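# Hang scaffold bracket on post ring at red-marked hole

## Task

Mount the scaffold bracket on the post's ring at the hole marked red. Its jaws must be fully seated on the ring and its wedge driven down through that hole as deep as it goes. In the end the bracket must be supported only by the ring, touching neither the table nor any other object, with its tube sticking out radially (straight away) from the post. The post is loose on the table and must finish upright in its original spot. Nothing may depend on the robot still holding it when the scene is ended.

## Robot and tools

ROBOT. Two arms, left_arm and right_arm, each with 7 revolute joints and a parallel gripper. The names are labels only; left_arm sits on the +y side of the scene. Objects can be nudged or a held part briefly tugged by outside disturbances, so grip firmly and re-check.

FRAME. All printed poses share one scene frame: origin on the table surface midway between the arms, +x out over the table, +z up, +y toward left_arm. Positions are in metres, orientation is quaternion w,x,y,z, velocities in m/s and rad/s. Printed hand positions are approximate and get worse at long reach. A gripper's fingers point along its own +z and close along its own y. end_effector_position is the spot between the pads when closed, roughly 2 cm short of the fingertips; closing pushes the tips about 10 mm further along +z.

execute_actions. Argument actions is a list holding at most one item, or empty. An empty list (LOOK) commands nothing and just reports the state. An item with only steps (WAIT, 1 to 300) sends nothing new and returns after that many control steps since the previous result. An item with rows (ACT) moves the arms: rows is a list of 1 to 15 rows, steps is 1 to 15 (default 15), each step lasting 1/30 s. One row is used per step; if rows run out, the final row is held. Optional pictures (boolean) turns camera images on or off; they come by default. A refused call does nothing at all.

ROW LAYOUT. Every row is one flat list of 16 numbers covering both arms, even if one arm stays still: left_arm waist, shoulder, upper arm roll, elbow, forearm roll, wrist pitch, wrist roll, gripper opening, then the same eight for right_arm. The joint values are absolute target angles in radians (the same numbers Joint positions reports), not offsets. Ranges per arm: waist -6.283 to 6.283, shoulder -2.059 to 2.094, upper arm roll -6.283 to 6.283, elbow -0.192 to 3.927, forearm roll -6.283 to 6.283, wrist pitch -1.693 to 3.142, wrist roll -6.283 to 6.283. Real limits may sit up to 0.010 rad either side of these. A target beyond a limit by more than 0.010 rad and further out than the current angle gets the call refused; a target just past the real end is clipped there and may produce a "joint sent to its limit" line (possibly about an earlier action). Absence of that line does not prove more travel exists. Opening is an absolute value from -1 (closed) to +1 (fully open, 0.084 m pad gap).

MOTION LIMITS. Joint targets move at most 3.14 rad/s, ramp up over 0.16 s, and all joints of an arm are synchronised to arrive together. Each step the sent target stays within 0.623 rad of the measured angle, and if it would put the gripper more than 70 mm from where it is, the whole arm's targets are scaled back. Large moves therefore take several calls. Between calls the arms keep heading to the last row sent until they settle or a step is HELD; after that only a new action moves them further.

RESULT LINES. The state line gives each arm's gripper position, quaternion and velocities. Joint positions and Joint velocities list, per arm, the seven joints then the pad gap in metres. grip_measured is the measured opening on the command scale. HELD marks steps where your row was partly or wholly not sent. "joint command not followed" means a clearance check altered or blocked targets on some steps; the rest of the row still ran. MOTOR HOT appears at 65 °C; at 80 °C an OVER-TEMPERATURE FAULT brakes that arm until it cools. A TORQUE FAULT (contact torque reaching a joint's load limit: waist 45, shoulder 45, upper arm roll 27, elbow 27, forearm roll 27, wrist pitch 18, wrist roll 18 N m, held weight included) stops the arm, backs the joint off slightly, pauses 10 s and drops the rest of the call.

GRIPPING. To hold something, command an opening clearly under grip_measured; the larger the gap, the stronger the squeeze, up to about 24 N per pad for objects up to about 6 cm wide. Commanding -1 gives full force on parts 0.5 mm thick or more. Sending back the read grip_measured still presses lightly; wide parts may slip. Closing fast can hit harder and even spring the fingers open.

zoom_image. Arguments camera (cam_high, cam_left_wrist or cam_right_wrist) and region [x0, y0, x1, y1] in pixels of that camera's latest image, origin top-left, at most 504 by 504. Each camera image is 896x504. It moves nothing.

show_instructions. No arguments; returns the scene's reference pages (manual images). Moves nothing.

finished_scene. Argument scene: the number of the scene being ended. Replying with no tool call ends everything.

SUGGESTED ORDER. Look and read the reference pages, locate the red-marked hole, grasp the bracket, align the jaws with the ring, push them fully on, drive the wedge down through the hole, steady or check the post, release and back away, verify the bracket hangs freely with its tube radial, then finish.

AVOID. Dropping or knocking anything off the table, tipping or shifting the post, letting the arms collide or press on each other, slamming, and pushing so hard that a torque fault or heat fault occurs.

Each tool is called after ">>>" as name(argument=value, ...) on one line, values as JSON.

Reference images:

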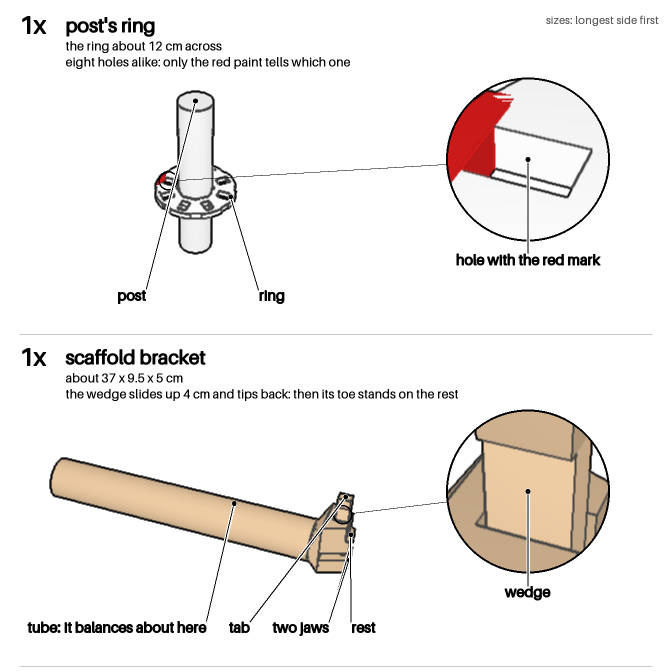

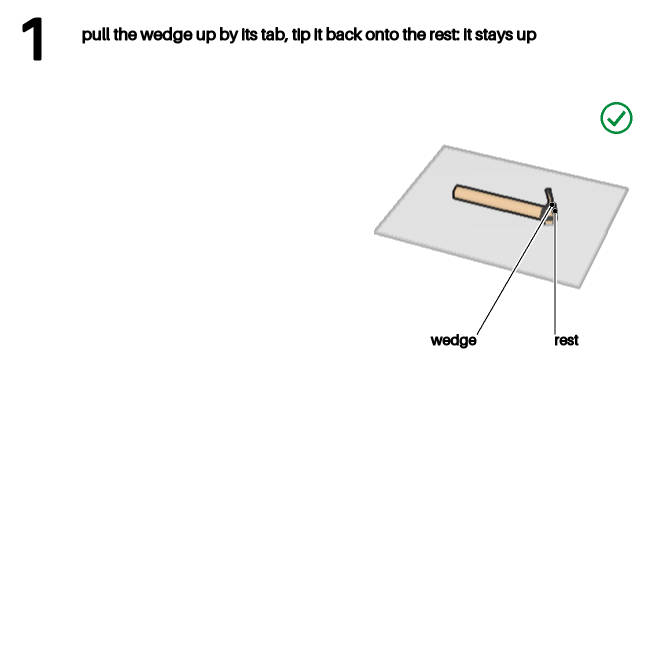

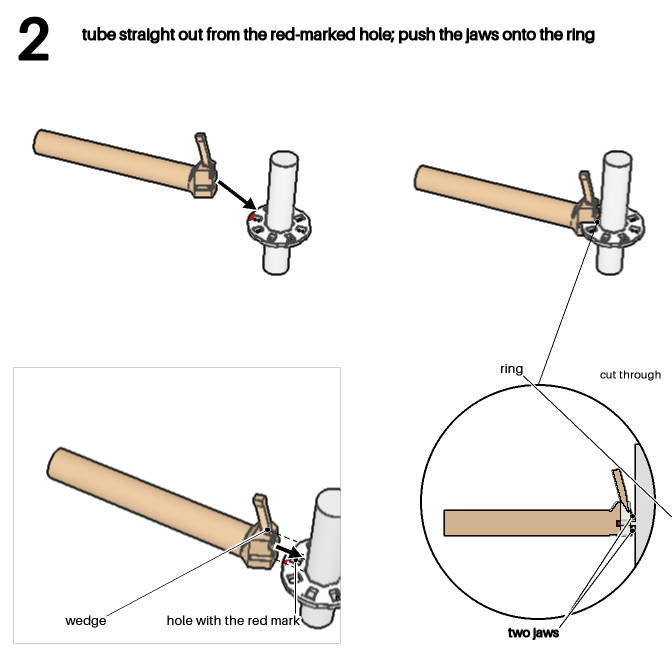

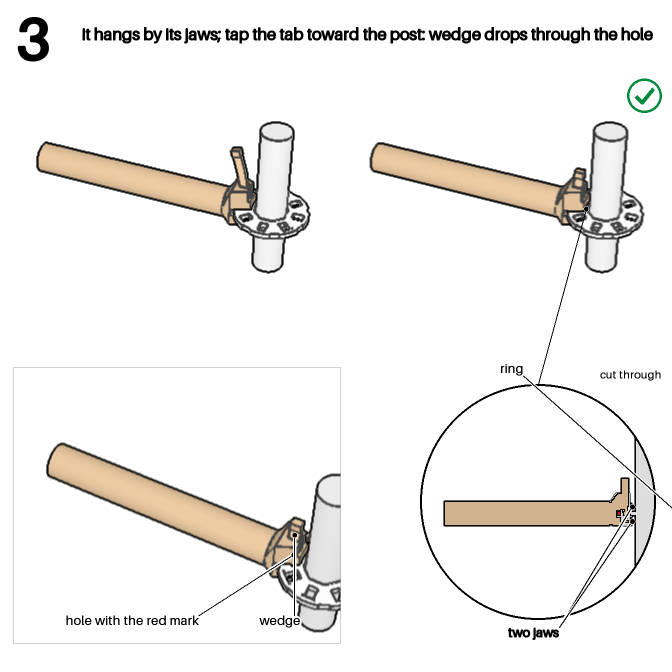

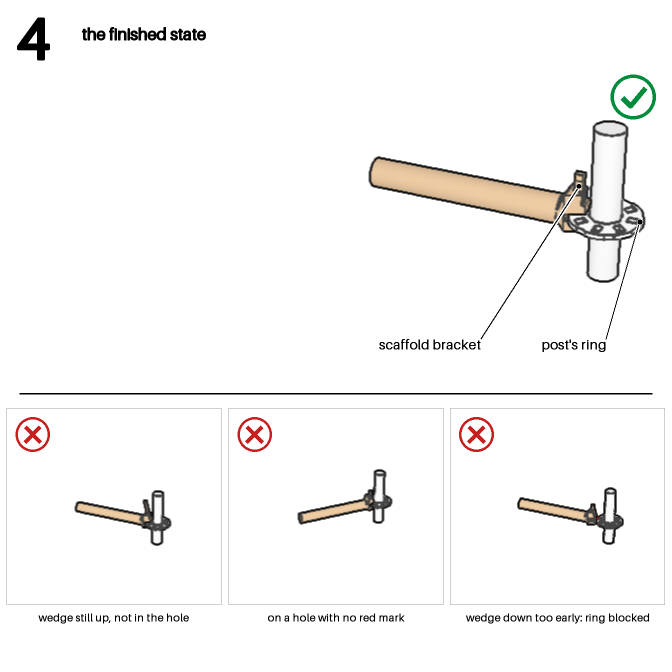

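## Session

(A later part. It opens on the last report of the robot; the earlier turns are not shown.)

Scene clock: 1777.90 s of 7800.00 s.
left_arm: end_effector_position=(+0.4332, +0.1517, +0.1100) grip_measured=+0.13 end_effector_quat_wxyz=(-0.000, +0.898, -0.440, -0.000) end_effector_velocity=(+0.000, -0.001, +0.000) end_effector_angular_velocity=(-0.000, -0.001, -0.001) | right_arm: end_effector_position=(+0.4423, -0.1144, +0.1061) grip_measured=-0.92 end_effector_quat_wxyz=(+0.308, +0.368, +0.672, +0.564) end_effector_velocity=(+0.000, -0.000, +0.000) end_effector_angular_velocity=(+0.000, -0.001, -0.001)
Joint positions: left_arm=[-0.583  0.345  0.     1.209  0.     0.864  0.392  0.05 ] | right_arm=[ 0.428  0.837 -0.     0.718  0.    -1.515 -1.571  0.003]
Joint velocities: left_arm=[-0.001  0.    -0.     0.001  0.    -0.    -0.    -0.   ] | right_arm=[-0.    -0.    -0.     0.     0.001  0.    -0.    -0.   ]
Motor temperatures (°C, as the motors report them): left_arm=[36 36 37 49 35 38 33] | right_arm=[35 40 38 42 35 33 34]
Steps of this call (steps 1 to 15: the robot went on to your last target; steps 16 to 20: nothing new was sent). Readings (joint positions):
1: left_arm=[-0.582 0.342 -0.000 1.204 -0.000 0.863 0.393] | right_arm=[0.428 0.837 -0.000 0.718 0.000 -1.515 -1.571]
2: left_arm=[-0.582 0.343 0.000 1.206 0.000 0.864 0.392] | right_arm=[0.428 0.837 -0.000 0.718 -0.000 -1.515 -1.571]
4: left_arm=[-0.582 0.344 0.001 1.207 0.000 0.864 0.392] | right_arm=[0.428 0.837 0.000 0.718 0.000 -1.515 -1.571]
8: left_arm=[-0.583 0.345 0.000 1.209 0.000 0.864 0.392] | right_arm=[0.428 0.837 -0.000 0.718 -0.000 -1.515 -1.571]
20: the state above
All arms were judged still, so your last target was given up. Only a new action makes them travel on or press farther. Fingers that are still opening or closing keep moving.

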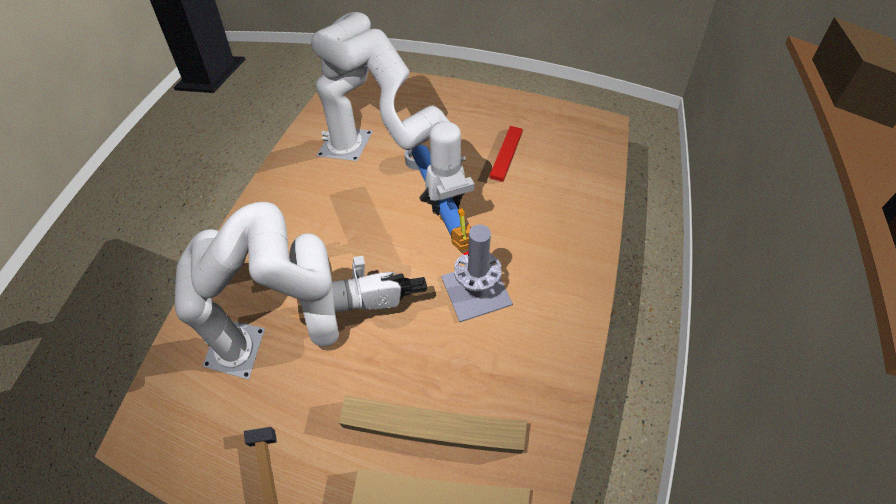

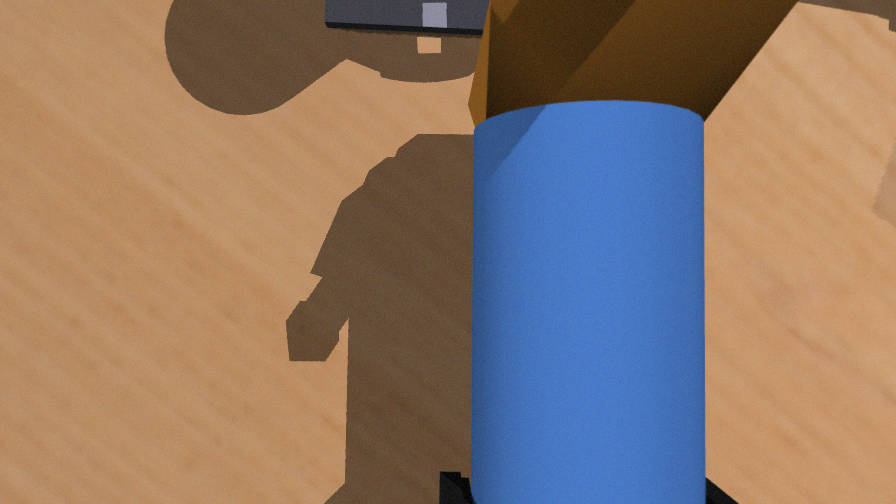

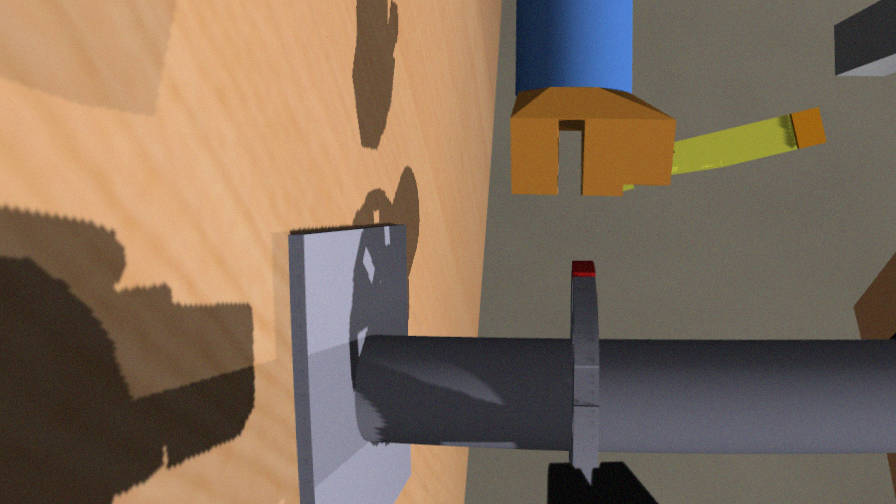

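>>> execute_actions(actions=[])

Scene clock: 1803.40 s of 7800.00 s.
left_arm: end_effector_position=(+0.4332, +0.1517, +0.1100) grip_measured=+0.13 end_effector_quat_wxyz=(-0.000, +0.898, -0.440, +0.000) end_effector_velocity=(-0.000, -0.001, +0.000) end_effector_angular_velocity=(-0.000, -0.000, -0.001) | right_arm: end_effector_position=(+0.4423, -0.1144, +0.1061) grip_measured=-0.92 end_effector_quat_wxyz=(+0.308, +0.368, +0.672, +0.564) end_effector_velocity=(-0.000, +0.000, +0.000) end_effector_angular_velocity=(-0.001, -0.001, -0.000)
Joint positions: left_arm=[-0.583  0.345  0.     1.209  0.     0.864  0.392  0.05 ] | right_arm=[ 0.428  0.837 -0.     0.718  0.    -1.515 -1.571  0.003]
Joint velocities: left_arm=[-0.001 -0.    -0.     0.     0.     0.     0.    -0.   ] | right_arm=[ 0.    -0.     0.    -0.     0.001  0.    -0.002  0.   ]
Motor temperatures (°C, as the motors report them): left_arm=[36 37 37 49 35 39 33] | right_arm=[35 40 38 42 35 33 34]
Steps of this call (steps 1 to 90: nothing new was sent; then 22.50 s passed at rest). Readings (joint positions):
1: left_arm=[-0.583 0.345 0.000 1.209 0.000 0.864 0.392] | right_arm=[0.428 0.837 -0.000 0.718 -0.000 -1.515 -1.571]
2: left_arm=[-0.583 0.345 0.000 1.209 -0.000 0.864 0.392] | right_arm=[0.428 0.837 0.000 0.718 0.000 -1.515 -1.571]
4: left_arm=[-0.583 0.345 -0.000 1.209 -0.000 0.864 0.392] | right_arm=[0.428 0.837 0.000 0.718 -0.000 -1.515 -1.571]
8: left_arm=[-0.583 0.345 0.000 1.209 -0.000 0.864 0.392] | right_arm=[0.428 0.837 -0.000 0.718 0.000 -1.515 -1.571]
90: the state above

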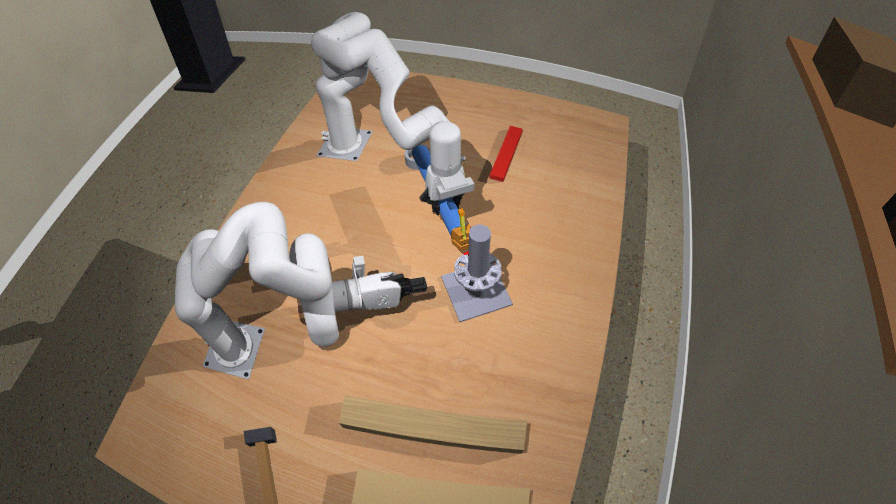

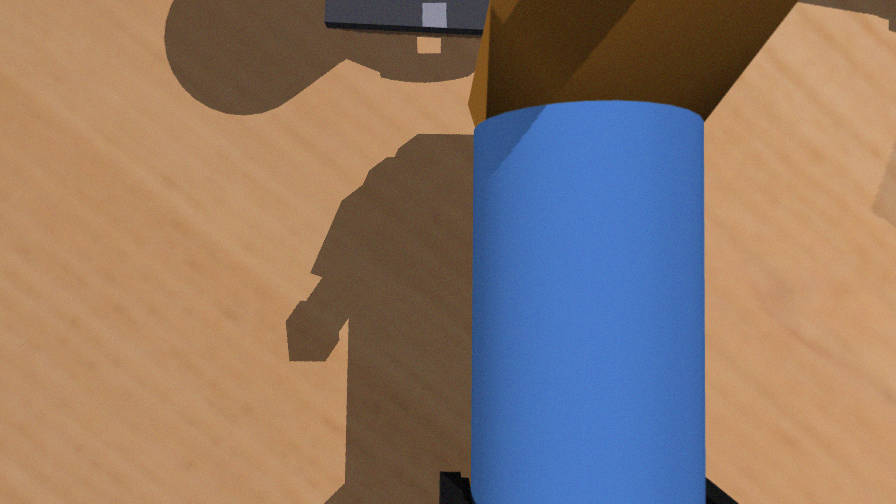

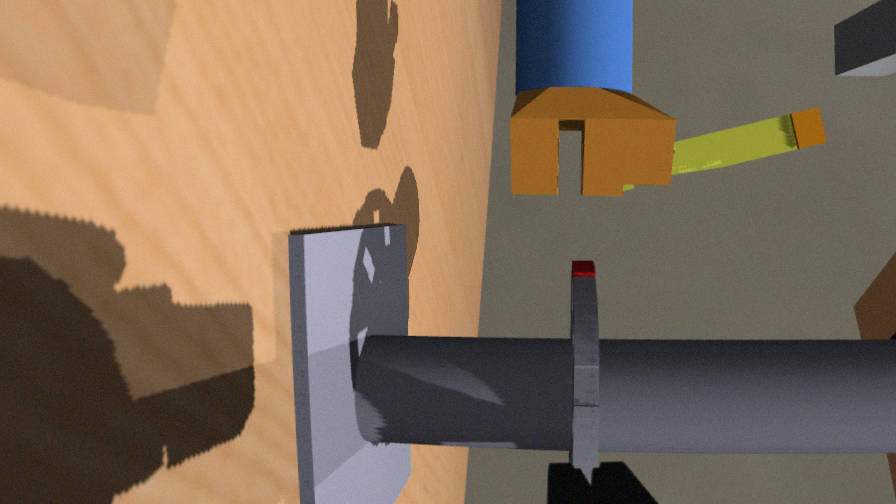

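>>> zoom_image(camera="cam_left_wrist", region=[280, 0, 520, 150])

>>> zoom_image(camera="cam_high", region=[420, 190, 540, 330])

Region (280, 0, 520, 150) of cam_left_wrist's 896x504 image, scaled by 2.100, with more detail than that image has; it fills the top 315 rows of this view, and the rest is white.

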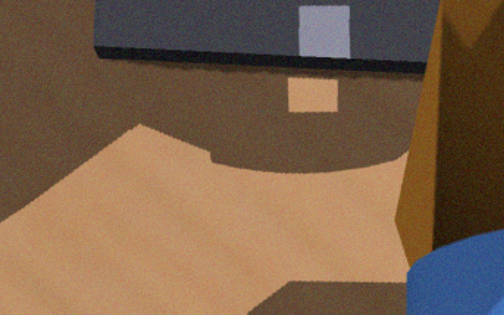

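Region (420, 190, 540, 330) of cam_high's 896x504 image, scaled by 3.600, with more detail than that image has; it fills the left 432 columns of this view, and the rest is white.

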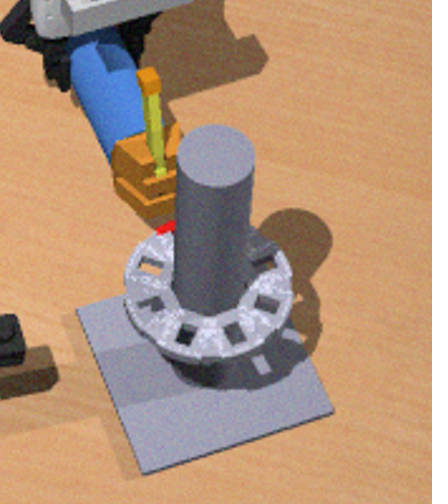

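>>> zoom_image(camera="cam_right_wrist", region=[480, 0, 700, 300])

>>> zoom_image(camera="cam_left_wrist", region=[270, 120, 490, 504])

Region (480, 0, 700, 300) of cam_right_wrist's 896x504 image, scaled by 1.680, with more detail than that image has; it fills the left 370 columns of this view, and the rest is white.

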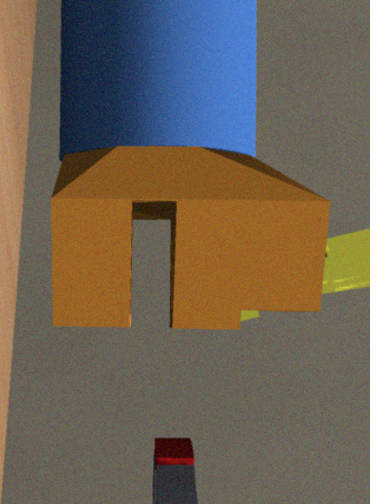

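Region (270, 120, 490, 504) of cam_left_wrist's 896x504 image, scaled by 1.312, with more detail than that image has; it fills the left 289 columns of this view, and the rest is white.

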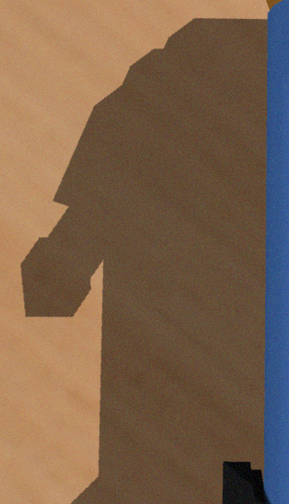

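>>> execute_actions(actions=[{"rows": [
[-0.5832,0.3456,0,1.2100,0,0.8642,0.3914,-1,0.428,0.8372,0,0.7183,0,-1.5152,-1.5708,-0.9],
[-0.5838,0.3467,0,1.2118,0,0.8643,0.3908,-1,0.428,0.8372,0,0.7183,0,-1.5152,-1.5708,-0.9],
[-0.5848,0.3484,0,1.2148,0,0.8645,0.3898,-1,0.428,0.8372,0,0.7183,0,-1.5152,-1.5708,-0.9],
[-0.5862,0.3508,0,1.2188,0,0.8646,0.3884,-1,0.428,0.8372,0,0.7183,0,-1.5152,-1.5708,-0.9],
[-0.5878,0.3537,0,1.2236,0,0.8649,0.3868,-1,0.428,0.8372,0,0.7183,0,-1.5152,-1.5708,-0.9],
[-0.5896,0.3569,0,1.2290,0,0.8651,0.3850,-1,0.428,0.8372,0,0.7183,0,-1.5152,-1.5708,-0.9],
[-0.5916,0.3604,0,1.2348,0,0.8654,0.3830,-1,0.428,0.8372,0,0.7183,0,-1.5152,-1.5708,-0.9],
[-0.5936,0.3640,0,1.2407,0,0.8657,0.3811,-1,0.428,0.8372,0,0.7183,0,-1.5152,-1.5708,-0.9],
[-0.5956,0.3675,0,1.2465,0,0.8660,0.3791,-1,0.428,0.8372,0,0.7183,0,-1.5152,-1.5708,-0.9],
[-0.5974,0.3707,0,1.2519,0,0.8662,0.3773,-1,0.428,0.8372,0,0.7183,0,-1.5152,-1.5708,-0.9],
[-0.5990,0.3736,0,1.2567,0,0.8665,0.3757,-1,0.428,0.8372,0,0.7183,0,-1.5152,-1.5708,-0.9],
[-0.6004,0.3760,0,1.2607,0,0.8666,0.3743,-1,0.428,0.8372,0,0.7183,0,-1.5152,-1.5708,-0.9],
[-0.6014,0.3777,0,1.2637,0,0.8668,0.3733,-1,0.428,0.8372,0,0.7183,0,-1.5152,-1.5708,-0.9],
[-0.6020,0.3788,0,1.2655,0,0.8669,0.3727,-1,0.428,0.8372,0,0.7183,0,-1.5152,-1.5708,-0.9],
[-0.6022,0.3792,0,1.2661,0,0.8669,0.3725,-1,0.428,0.8372,0,0.7183,0,-1.5152,-1.5708,-0.9]
], "steps": 15}], pictures=false)

>>> execute_actions(actions=[{"steps": 15}])

Scene clock: 1923.90 s of 7800.00 s.
left_arm: end_effector_position=(+0.4414, +0.1358, +0.1132) grip_measured=+0.13 end_effector_quat_wxyz=(+0.001, +0.898, -0.440, +0.009) end_effector_velocity=(+0.015, -0.030, +0.006) end_effector_angular_velocity=(-0.018, -0.028, -0.003) | right_arm: end_effector_position=(+0.4423, -0.1144, +0.1061) grip_measured=-0.92 end_effector_quat_wxyz=(+0.308, +0.368, +0.672, +0.564) end_effector_velocity=(-0.000, +0.000, -0.000) end_effector_angular_velocity=(-0.002, -0.001, +0.001)
Joint positions: left_arm=[-0.6    0.375 -0.001  1.259 -0.     0.866  0.375  0.05 ] | right_arm=[ 0.428  0.837  0.     0.718 -0.    -1.515 -1.571  0.003]
Joint velocities: left_arm=[-0.032  0.055 -0.002  0.093 -0.     0.004 -0.03  -0.   ] | right_arm=[ 0.     0.     0.     0.     0.     0.    -0.002 -0.   ]
Motor temperatures (°C, as the motors report them): left_arm=[36 38 37 50 35 39 33] | right_arm=[35 40 38 42 35 33 34]
Steps of this call (steps 1 to 90: nothing new was sent; then 117.00 s passed at rest; steps 91 to 105: all 15 steps of this action). Readings (joint positions):
91: left_arm=[-0.583 0.345 0.000 1.209 0.000 0.864 0.392] | right_arm=[0.428 0.837 0.000 0.718 0.000 -1.515 -1.571]
92: left_arm=[-0.583 0.345 0.000 1.210 0.000 0.864 0.392] | right_arm=[0.428 0.837 0.000 0.718 -0.000 -1.515 -1.571]
94: left_arm=[-0.584 0.347 0.000 1.211 0.000 0.864 0.391] | right_arm=[0.428 0.837 -0.000 0.718 -0.000 -1.515 -1.571]
98: left_arm=[-0.588 0.355 0.000 1.225 0.000 0.865 0.386] | right_arm=[0.428 0.837 0.000 0.718 0.000 -1.515 -1.571]
105: the state above

Scene clock: 1924.40 s of 7800.00 s.
left_arm: end_effector_position=(+0.4428, +0.1339, +0.1135) grip_measured=+0.13 end_effector_quat_wxyz=(+0.001, +0.898, -0.440, +0.010) end_effector_velocity=(-0.000, -0.001, +0.000) end_effector_angular_velocity=(-0.000, +0.000, +0.000) | right_arm: end_effector_position=(+0.4423, -0.1144, +0.1061) grip_measured=-0.92 end_effector_quat_wxyz=(+0.308, +0.368, +0.672, +0.564) end_effector_velocity=(+0.000, -0.000, +0.000) end_effector_angular_velocity=(-0.001, -0.001, -0.000)
Joint positions: left_arm=[-0.602  0.379 -0.     1.266 -0.     0.867  0.373  0.05 ] | right_arm=[ 0.428  0.837 -0.     0.718 -0.    -1.515 -1.571  0.003]
Joint velocities: left_arm=[-0.001  0.    -0.     0.001 -0.     0.    -0.001  0.   ] | right_arm=[-0.001 -0.001 -0.    -0.    -0.001  0.    -0.001  0.   ]
Motor temperatures (°C, as the motors report them): left_arm=[36 38 37 50 35 39 33] | right_arm=[35 40 38 42 35 33 34]
Steps of this call (steps 1 to 15: the robot went on to your last target). Readings (joint positions):
1: left_arm=[-0.601 0.376 -0.001 1.261 -0.000 0.866 0.374] | right_arm=[0.428 0.837 0.000 0.718 0.000 -1.515 -1.571]
2: left_arm=[-0.601 0.377 -0.001 1.263 -0.000 0.867 0.374] | right_arm=[0.428 0.837 -0.000 0.718 0.000 -1.515 -1.571]
4: left_arm=[-0.602 0.378 -0.000 1.264 -0.000 0.867 0.373] | right_arm=[0.428 0.837 0.000 0.718 0.000 -1.515 -1.571]
8: left_arm=[-0.602 0.379 0.000 1.265 0.000 0.867 0.373] | right_arm=[0.428 0.837 -0.000 0.718 -0.000 -1.515 -1.571]
15: the state above
All arms were judged still, so your last target was given up. Only a new action makes them travel on or press farther. Fingers that are still opening or closing keep moving.

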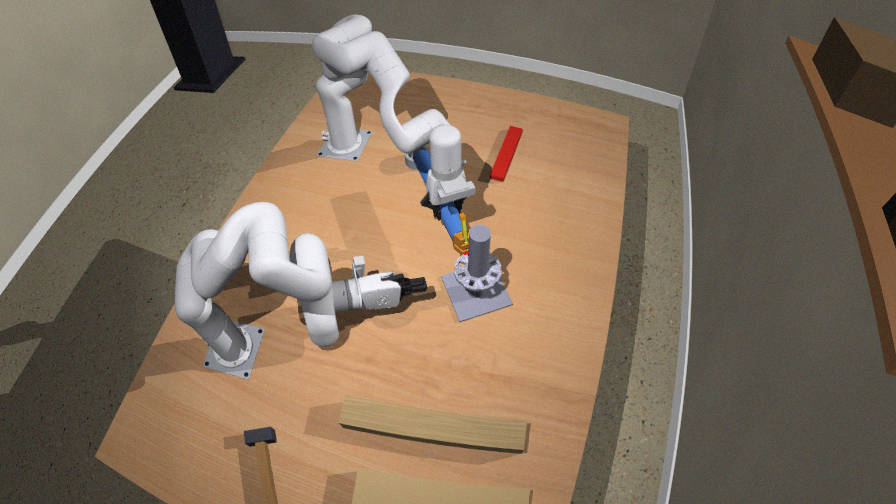

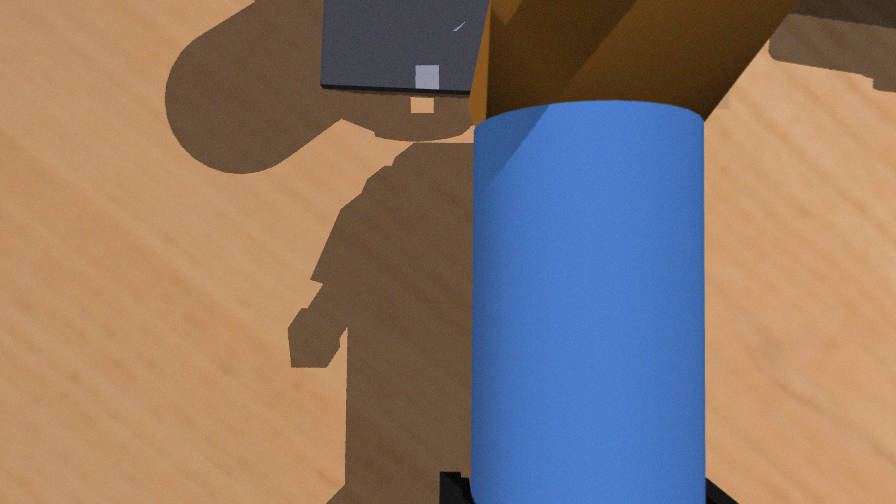

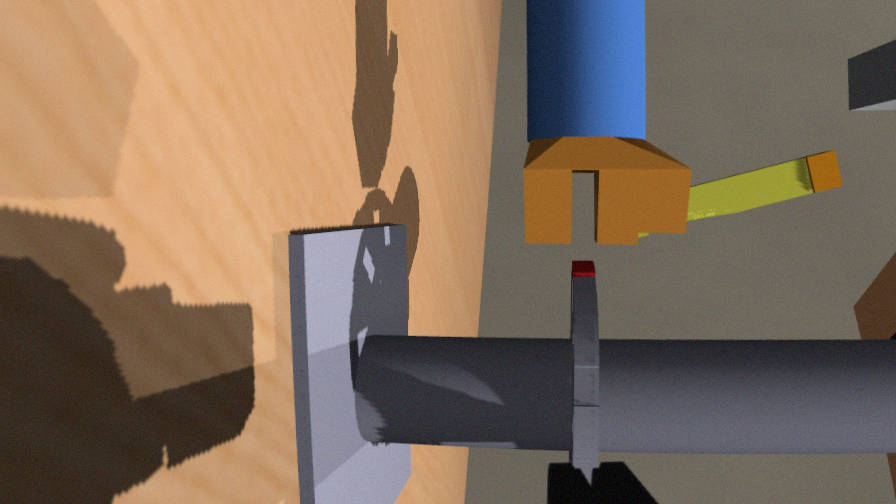

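>>> zoom_image(camera="cam_right_wrist", region=[530, 150, 650, 310])

>>> zoom_image(camera="cam_left_wrist", region=[300, 40, 500, 240])

Region (530, 150, 650, 310) of cam_right_wrist's 896x504 image, scaled by 3.150, with more detail than that image has; it fills the left 378 columns of this view, and the rest is white.

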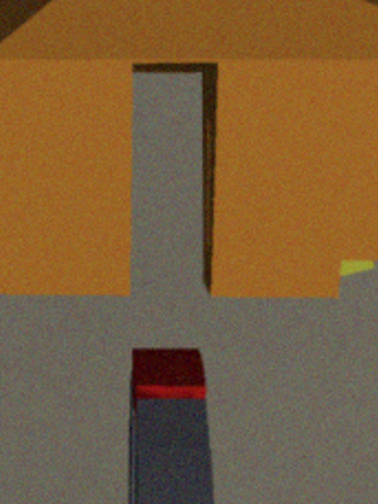

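Region (300, 40, 500, 240) of cam_left_wrist's 896x504 image, scaled by 2.520, with more detail than that image has.

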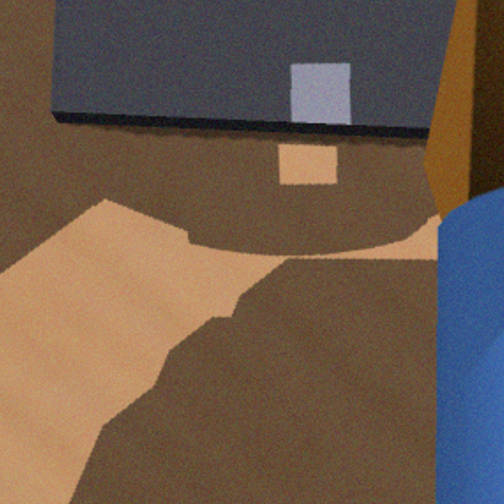

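>>> execute_actions(actions=[{"rows": [
[-0.6025,0.3805,0,1.2680,0,0.8675,0.3722,-1,0.428,0.8372,0,0.7183,0,-1.5152,-1.5708,-0.9],
[-0.6030,0.3827,0,1.2712,0,0.8686,0.3717,-1,0.428,0.8372,0,0.7183,0,-1.5152,-1.5708,-0.9],
[-0.6036,0.3857,0,1.2757,0,0.8701,0.3710,-1,0.428,0.8372,0,0.7183,0,-1.5152,-1.5708,-0.9],
[-0.6043,0.3887,0,1.2802,0,0.8715,0.3704,-1,0.428,0.8372,0,0.7183,0,-1.5152,-1.5708,-0.9],
[-0.6050,0.3917,0,1.2847,0,0.8730,0.3697,-1,0.428,0.8372,0,0.7183,0,-1.5152,-1.5708,-0.9],
[-0.6057,0.3948,0,1.2892,0,0.8745,0.3690,-1,0.428,0.8372,0,0.7183,0,-1.5152,-1.5708,-0.9],
[-0.6063,0.3978,0,1.2937,0,0.8760,0.3683,-1,0.428,0.8372,0,0.7183,0,-1.5152,-1.5708,-0.9],
[-0.6070,0.4008,0,1.2983,0,0.8775,0.3677,-1,0.428,0.8372,0,0.7183,0,-1.5152,-1.5708,-0.9],
[-0.6077,0.4038,0,1.3028,0,0.8789,0.3670,-1,0.428,0.8372,0,0.7183,0,-1.5152,-1.5708,-0.9],
[-0.6083,0.4068,0,1.3073,0,0.8804,0.3663,-1,0.428,0.8372,0,0.7183,0,-1.5152,-1.5708,-0.9],
[-0.6090,0.4099,0,1.3118,0,0.8819,0.3656,-1,0.428,0.8372,0,0.7183,0,-1.5152,-1.5708,-0.9],
[-0.6097,0.4129,0,1.3163,0,0.8834,0.3649,-1,0.428,0.8372,0,0.7183,0,-1.5152,-1.5708,-0.9],
[-0.6105,0.4164,0,1.3214,0,0.8850,0.3642,-1,0.428,0.8372,0,0.7183,0,-1.5152,-1.5708,-0.9],
[-0.6112,0.4198,0,1.3265,0,0.8867,0.3634,-1,0.428,0.8372,0,0.7183,0,-1.5152,-1.5708,-0.9],
[-0.6118,0.4224,0,1.3304,0,0.8880,0.3628,-1,0.428,0.8372,0,0.7183,0,-1.5152,-1.5708,-0.9]
], "steps": 15}], pictures=false)

>>> execute_actions(actions=[{"steps": 15}])

>>> zoom_image(camera="cam_right_wrist", region=[530, 190, 650, 350])

Scene clock: 1984.90 s of 7800.00 s.
left_arm: end_effector_position=(+0.4500, +0.1247, +0.1132) grip_measured=+0.13 end_effector_quat_wxyz=(+0.001, +0.898, -0.440, +0.010) end_effector_velocity=(+0.021, -0.024, -0.002) end_effector_angular_velocity=(+0.001, +0.000, +0.003) | right_arm: end_effector_position=(+0.4423, -0.1144, +0.1061) grip_measured=-0.92 end_effector_quat_wxyz=(+0.308, +0.368, +0.672, +0.564) end_effector_velocity=(+0.000, -0.000, -0.000) end_effector_angular_velocity=(-0.000, -0.000, -0.001)
Joint positions: left_arm=[-0.61   0.413 -0.     1.316 -0.     0.883  0.365  0.05 ] | right_arm=[ 0.428  0.837  0.     0.718 -0.    -1.515 -1.571  0.003]
Joint velocities: left_arm=[-0.02   0.096  0.002  0.142  0.     0.046 -0.021 -0.   ] | right_arm=[-0.001  0.     0.     0.    -0.     0.    -0.001  0.   ]
Motor temperatures (°C, as the motors report them): left_arm=[36 38 37 51 35 39 33] | right_arm=[35 40 38 42 35 33 34]
Steps of this call (steps 1 to 90: nothing new was sent; then 57.00 s passed at rest; steps 91 to 105: all 15 steps of this action). Readings (joint positions):
91: left_arm=[-0.602 0.379 0.000 1.266 0.000 0.867 0.372] | right_arm=[0.428 0.837 0.000 0.718 -0.000 -1.515 -1.571]
92: left_arm=[-0.602 0.380 0.000 1.267 0.000 0.867 0.372] | right_arm=[0.428 0.837 0.000 0.718 -0.000 -1.515 -1.571]
94: left_arm=[-0.603 0.382 0.000 1.270 0.000 0.868 0.372] | right_arm=[0.428 0.837 -0.000 0.718 0.000 -1.515 -1.571]
98: left_arm=[-0.605 0.392 0.000 1.285 0.000 0.873 0.370] | right_arm=[0.428 0.837 -0.000 0.718 -0.000 -1.515 -1.571]
105: the state above

Scene clock: 1985.40 s of 7800.00 s.
left_arm: end_effector_position=(+0.4521, +0.1221, +0.1132) grip_measured=+0.13 end_effector_quat_wxyz=(+0.001, +0.898, -0.440, +0.010) end_effector_velocity=(+0.000, -0.001, +0.000) end_effector_angular_velocity=(-0.001, -0.001, -0.002) | right_arm: end_effector_position=(+0.4423, -0.1144, +0.1061) grip_measured=-0.92 end_effector_quat_wxyz=(+0.308, +0.368, +0.672, +0.564) end_effector_velocity=(-0.000, -0.000, -0.001) end_effector_angular_velocity=(-0.001, +0.001, +0.000)
Joint positions: left_arm=[-0.612  0.422  0.     1.33   0.     0.888  0.363  0.05 ] | right_arm=[ 0.428  0.837 -0.     0.718  0.    -1.515 -1.571  0.003]
Joint velocities: left_arm=[-0.001  0.001 -0.001  0.002 -0.    -0.     0.    -0.   ] | right_arm=[ 0.     0.001 -0.    -0.001 -0.     0.     0.     0.   ]
Motor temperatures (°C, as the motors report them): left_arm=[36 38 37 51 35 39 33] | right_arm=[35 40 38 42 35 33 34]
Steps of this call (steps 1 to 15: the robot went on to your last target). Readings (joint positions):
1: left_arm=[-0.610 0.416 -0.000 1.321 -0.000 0.885 0.364] | right_arm=[0.428 0.837 0.000 0.718 0.000 -1.515 -1.571]
2: left_arm=[-0.611 0.418 -0.000 1.324 -0.000 0.886 0.364] | right_arm=[0.428 0.837 0.000 0.718 0.000 -1.515 -1.571]
4: left_arm=[-0.612 0.421 -0.000 1.328 -0.000 0.887 0.363] | right_arm=[0.428 0.837 -0.000 0.718 -0.000 -1.515 -1.571]
8: left_arm=[-0.612 0.422 0.000 1.330 0.000 0.888 0.363] | right_arm=[0.428 0.837 0.000 0.718 -0.000 -1.515 -1.571]
15: the state above

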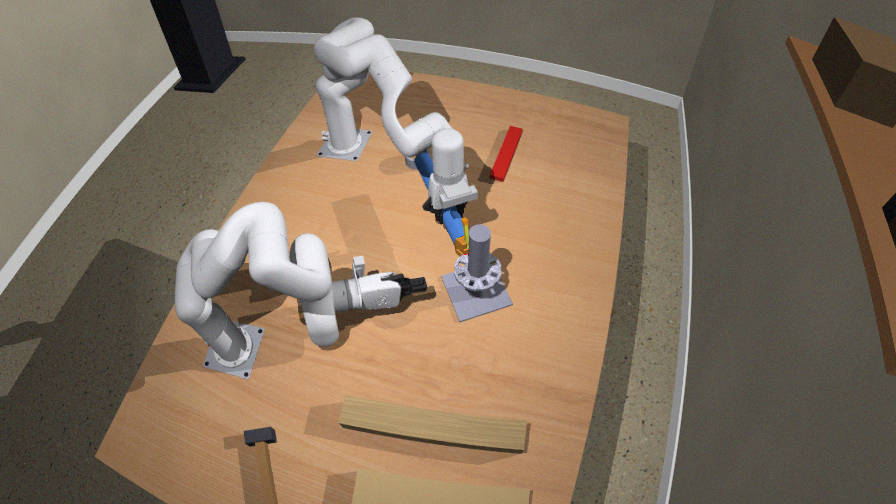

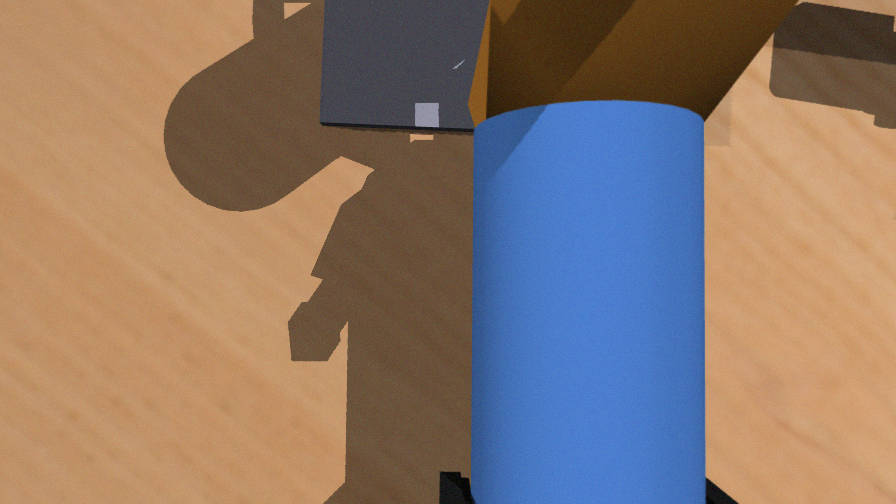

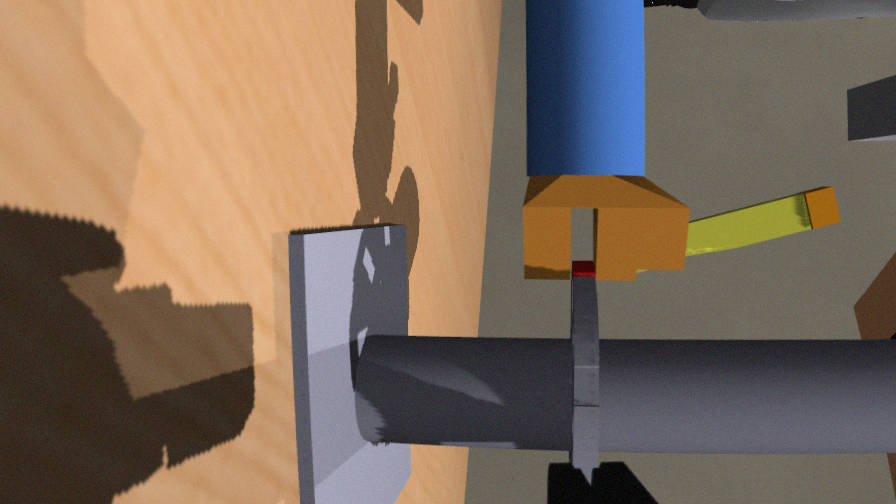

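Region (530, 190, 650, 350) of cam_right_wrist's 896x504 image, scaled by 3.150, with more detail than that image has; it fills the left 378 columns of this view, and the rest is white.

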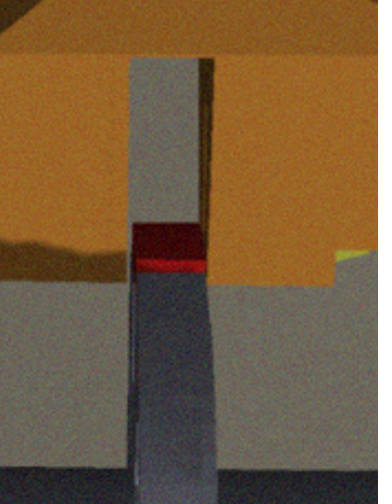

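>>> execute_actions(actions=[{"rows": [
[-0.6121,0.4240,0,1.3328,0,0.8888,0.3625,-1,0.428,0.8372,0,0.7183,0,-1.5152,-1.5708,-0.9],
[-0.6127,0.4266,0,1.3367,0,0.8902,0.3619,-1,0.428,0.8372,0,0.7183,0,-1.5152,-1.5708,-0.9],
[-0.6134,0.4303,0,1.3423,0,0.8921,0.3612,-1,0.428,0.8372,0,0.7183,0,-1.5152,-1.5708,-0.9],
[-0.6142,0.4339,0,1.3479,0,0.8941,0.3604,-1,0.428,0.8372,0,0.7183,0,-1.5152,-1.5708,-0.9],
[-0.6150,0.4376,0,1.3535,0,0.8960,0.3596,-1,0.428,0.8372,0,0.7183,0,-1.5152,-1.5708,-0.9],
[-0.6157,0.4413,0,1.3592,0,0.8980,0.3589,-1,0.428,0.8372,0,0.7183,0,-1.5152,-1.5708,-0.9],
[-0.6165,0.4449,0,1.3648,0,0.9000,0.3581,-1,0.428,0.8372,0,0.7183,0,-1.5152,-1.5708,-0.9],
[-0.6173,0.4486,0,1.3706,0,0.9021,0.3574,-1,0.428,0.8372,0,0.7183,0,-1.5152,-1.5708,-0.9],
[-0.6180,0.4523,0,1.3763,0,0.9041,0.3566,-1,0.428,0.8372,0,0.7183,0,-1.5152,-1.5708,-0.9],
[-0.6188,0.4559,0,1.3820,0,0.9061,0.3558,-1,0.428,0.8372,0,0.7183,0,-1.5152,-1.5708,-0.9],
[-0.6195,0.4596,0,1.3878,0,0.9083,0.3551,-1,0.428,0.8372,0,0.7183,0,-1.5152,-1.5708,-0.9],
[-0.6203,0.4633,0,1.3936,0,0.9104,0.3543,-1,0.428,0.8372,0,0.7183,0,-1.5152,-1.5708,-0.9],
[-0.6212,0.4675,0,1.4002,0,0.9128,0.3534,-1,0.428,0.8372,0,0.7183,0,-1.5152,-1.5708,-0.9],
[-0.6220,0.4717,0,1.4069,0,0.9153,0.3526,-1,0.428,0.8372,0,0.7183,0,-1.5152,-1.5708,-0.9],
[-0.6227,0.4748,0,1.4119,0,0.9171,0.3519,-1,0.428,0.8372,0,0.7183,0,-1.5152,-1.5708,-0.9]
], "steps": 15}], pictures=false)

>>> execute_actions(actions=[{"steps": 15}])

>>> zoom_image(camera="cam_right_wrist", region=[520, 200, 680, 360])

Scene clock: 2023.43 s of 7800.00 s.
left_arm: end_effector_position=(+0.4606, +0.1111, +0.1132) grip_measured=+0.13 end_effector_quat_wxyz=(+0.001, +0.898, -0.440, +0.010) end_effector_velocity=(+0.025, -0.030, +0.000) end_effector_angular_velocity=(+0.001, +0.001, +0.003) | right_arm: end_effector_position=(+0.4423, -0.1144, +0.1061) grip_measured=-0.92 end_effector_quat_wxyz=(+0.308, +0.368, +0.672, +0.564) end_effector_velocity=(+0.000, -0.000, +0.000) end_effector_angular_velocity=(-0.002, -0.001, -0.000)
Joint positions: left_arm=[-0.62   0.463 -0.     1.393 -0.     0.91   0.354  0.05 ] | right_arm=[ 0.428  0.837 -0.     0.718  0.    -1.515 -1.571  0.003]
Joint velocities: left_arm=[-0.022  0.117  0.002  0.183 -0.     0.067 -0.024  0.   ] | right_arm=[ 0.    -0.    -0.     0.     0.     0.    -0.002 -0.   ]
Motor temperatures (°C, as the motors report them): left_arm=[36 39 37 51 35 39 33] | right_arm=[35 40 38 42 35 33 34]
Steps of this call (steps 1 to 15: the robot went on to your last target; steps 16 to 90: nothing new was sent; then 34.53 s passed at rest; steps 91 to 105: all 15 steps of this action). Readings (joint positions):
91: left_arm=[-0.612 0.422 0.000 1.330 0.000 0.888 0.363] | right_arm=[0.428 0.837 -0.000 0.718 0.000 -1.515 -1.571]
92: left_arm=[-0.612 0.423 0.000 1.331 0.000 0.888 0.363] | right_arm=[0.428 0.837 0.000 0.718 0.000 -1.515 -1.571]
94: left_arm=[-0.612 0.426 0.000 1.335 0.000 0.890 0.362] | right_arm=[0.428 0.837 0.000 0.718 -0.000 -1.515 -1.571]
98: left_arm=[-0.615 0.438 0.000 1.354 0.000 0.896 0.360] | right_arm=[0.428 0.837 -0.000 0.718 -0.000 -1.515 -1.571]
105: the state above

Scene clock: 2023.93 s of 7800.00 s.
left_arm: end_effector_position=(+0.4631, +0.1080, +0.1133) grip_measured=+0.13 end_effector_quat_wxyz=(+0.001, +0.898, -0.440, +0.010) end_effector_velocity=(-0.001, -0.002, -0.000) end_effector_angular_velocity=(-0.001, +0.000, -0.003) | right_arm: end_effector_position=(+0.4423, -0.1144, +0.1061) grip_measured=-0.92 end_effector_quat_wxyz=(+0.308, +0.368, +0.672, +0.564) end_effector_velocity=(-0.000, +0.001, -0.000) end_effector_angular_velocity=(+0.002, +0.001, +0.002)
Joint positions: left_arm=[-0.623  0.475  0.     1.412  0.     0.917  0.352  0.05 ] | right_arm=[ 0.428  0.837  0.     0.718 -0.    -1.515 -1.571  0.003]
Joint velocities: left_arm=[-0.001  0.    -0.002  0.    -0.    -0.    -0.    -0.   ] | right_arm=[ 0.001  0.001 -0.     0.    -0.001 -0.     0.002 -0.   ]
Motor temperatures (°C, as the motors report them): left_arm=[36 39 37 51 35 39 33] | right_arm=[35 40 38 42 35 33 34]
Steps of this call (steps 1 to 15: the robot went on to your last target). Readings (joint positions):
1: left_arm=[-0.621 0.467 -0.000 1.399 -0.000 0.912 0.354] | right_arm=[0.428 0.837 0.000 0.718 0.000 -1.515 -1.571]
2: left_arm=[-0.622 0.470 -0.000 1.404 -0.000 0.914 0.353] | right_arm=[0.428 0.837 0.000 0.718 0.000 -1.515 -1.571]
4: left_arm=[-0.622 0.473 -0.000 1.408 -0.000 0.915 0.352] | right_arm=[0.428 0.837 0.000 0.718 -0.000 -1.515 -1.571]
8: left_arm=[-0.623 0.474 0.000 1.411 0.000 0.917 0.352] | right_arm=[0.428 0.837 0.000 0.718 0.000 -1.515 -1.571]
15: the state above

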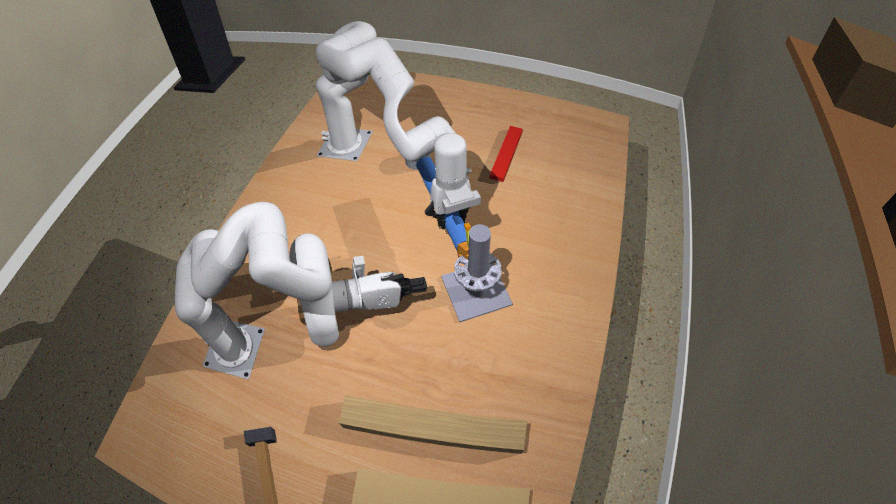

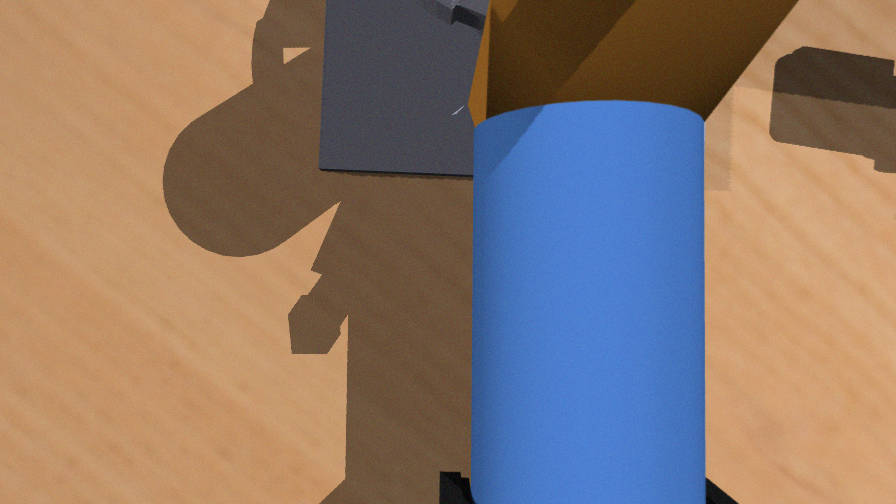

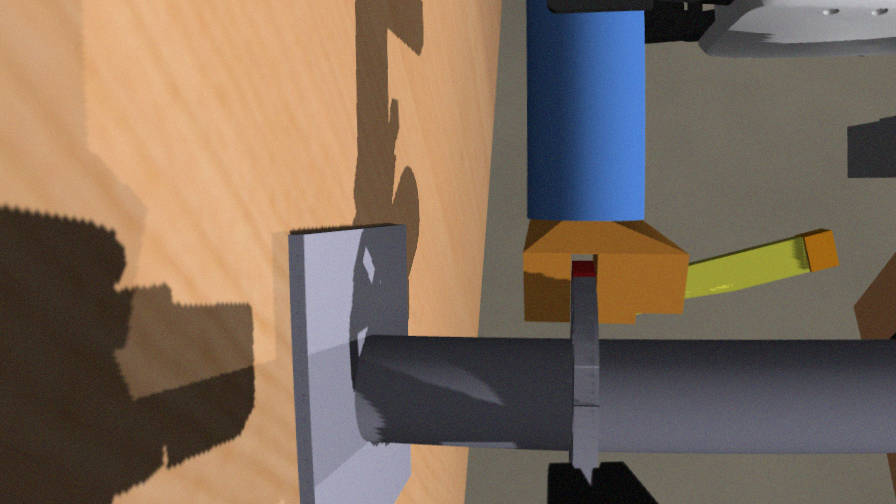

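Region (520, 200, 680, 360) of cam_right_wrist's 896x504 image, scaled by 3.150, with more detail than that image has.

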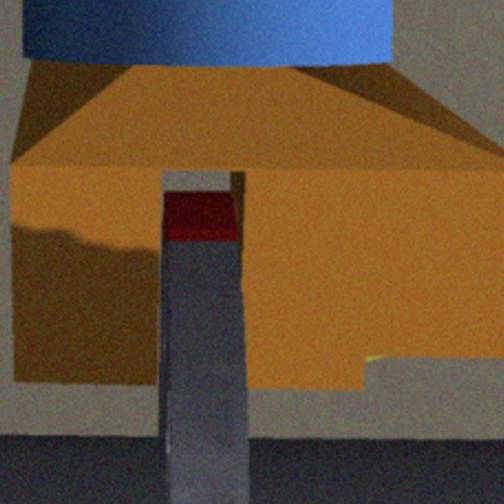

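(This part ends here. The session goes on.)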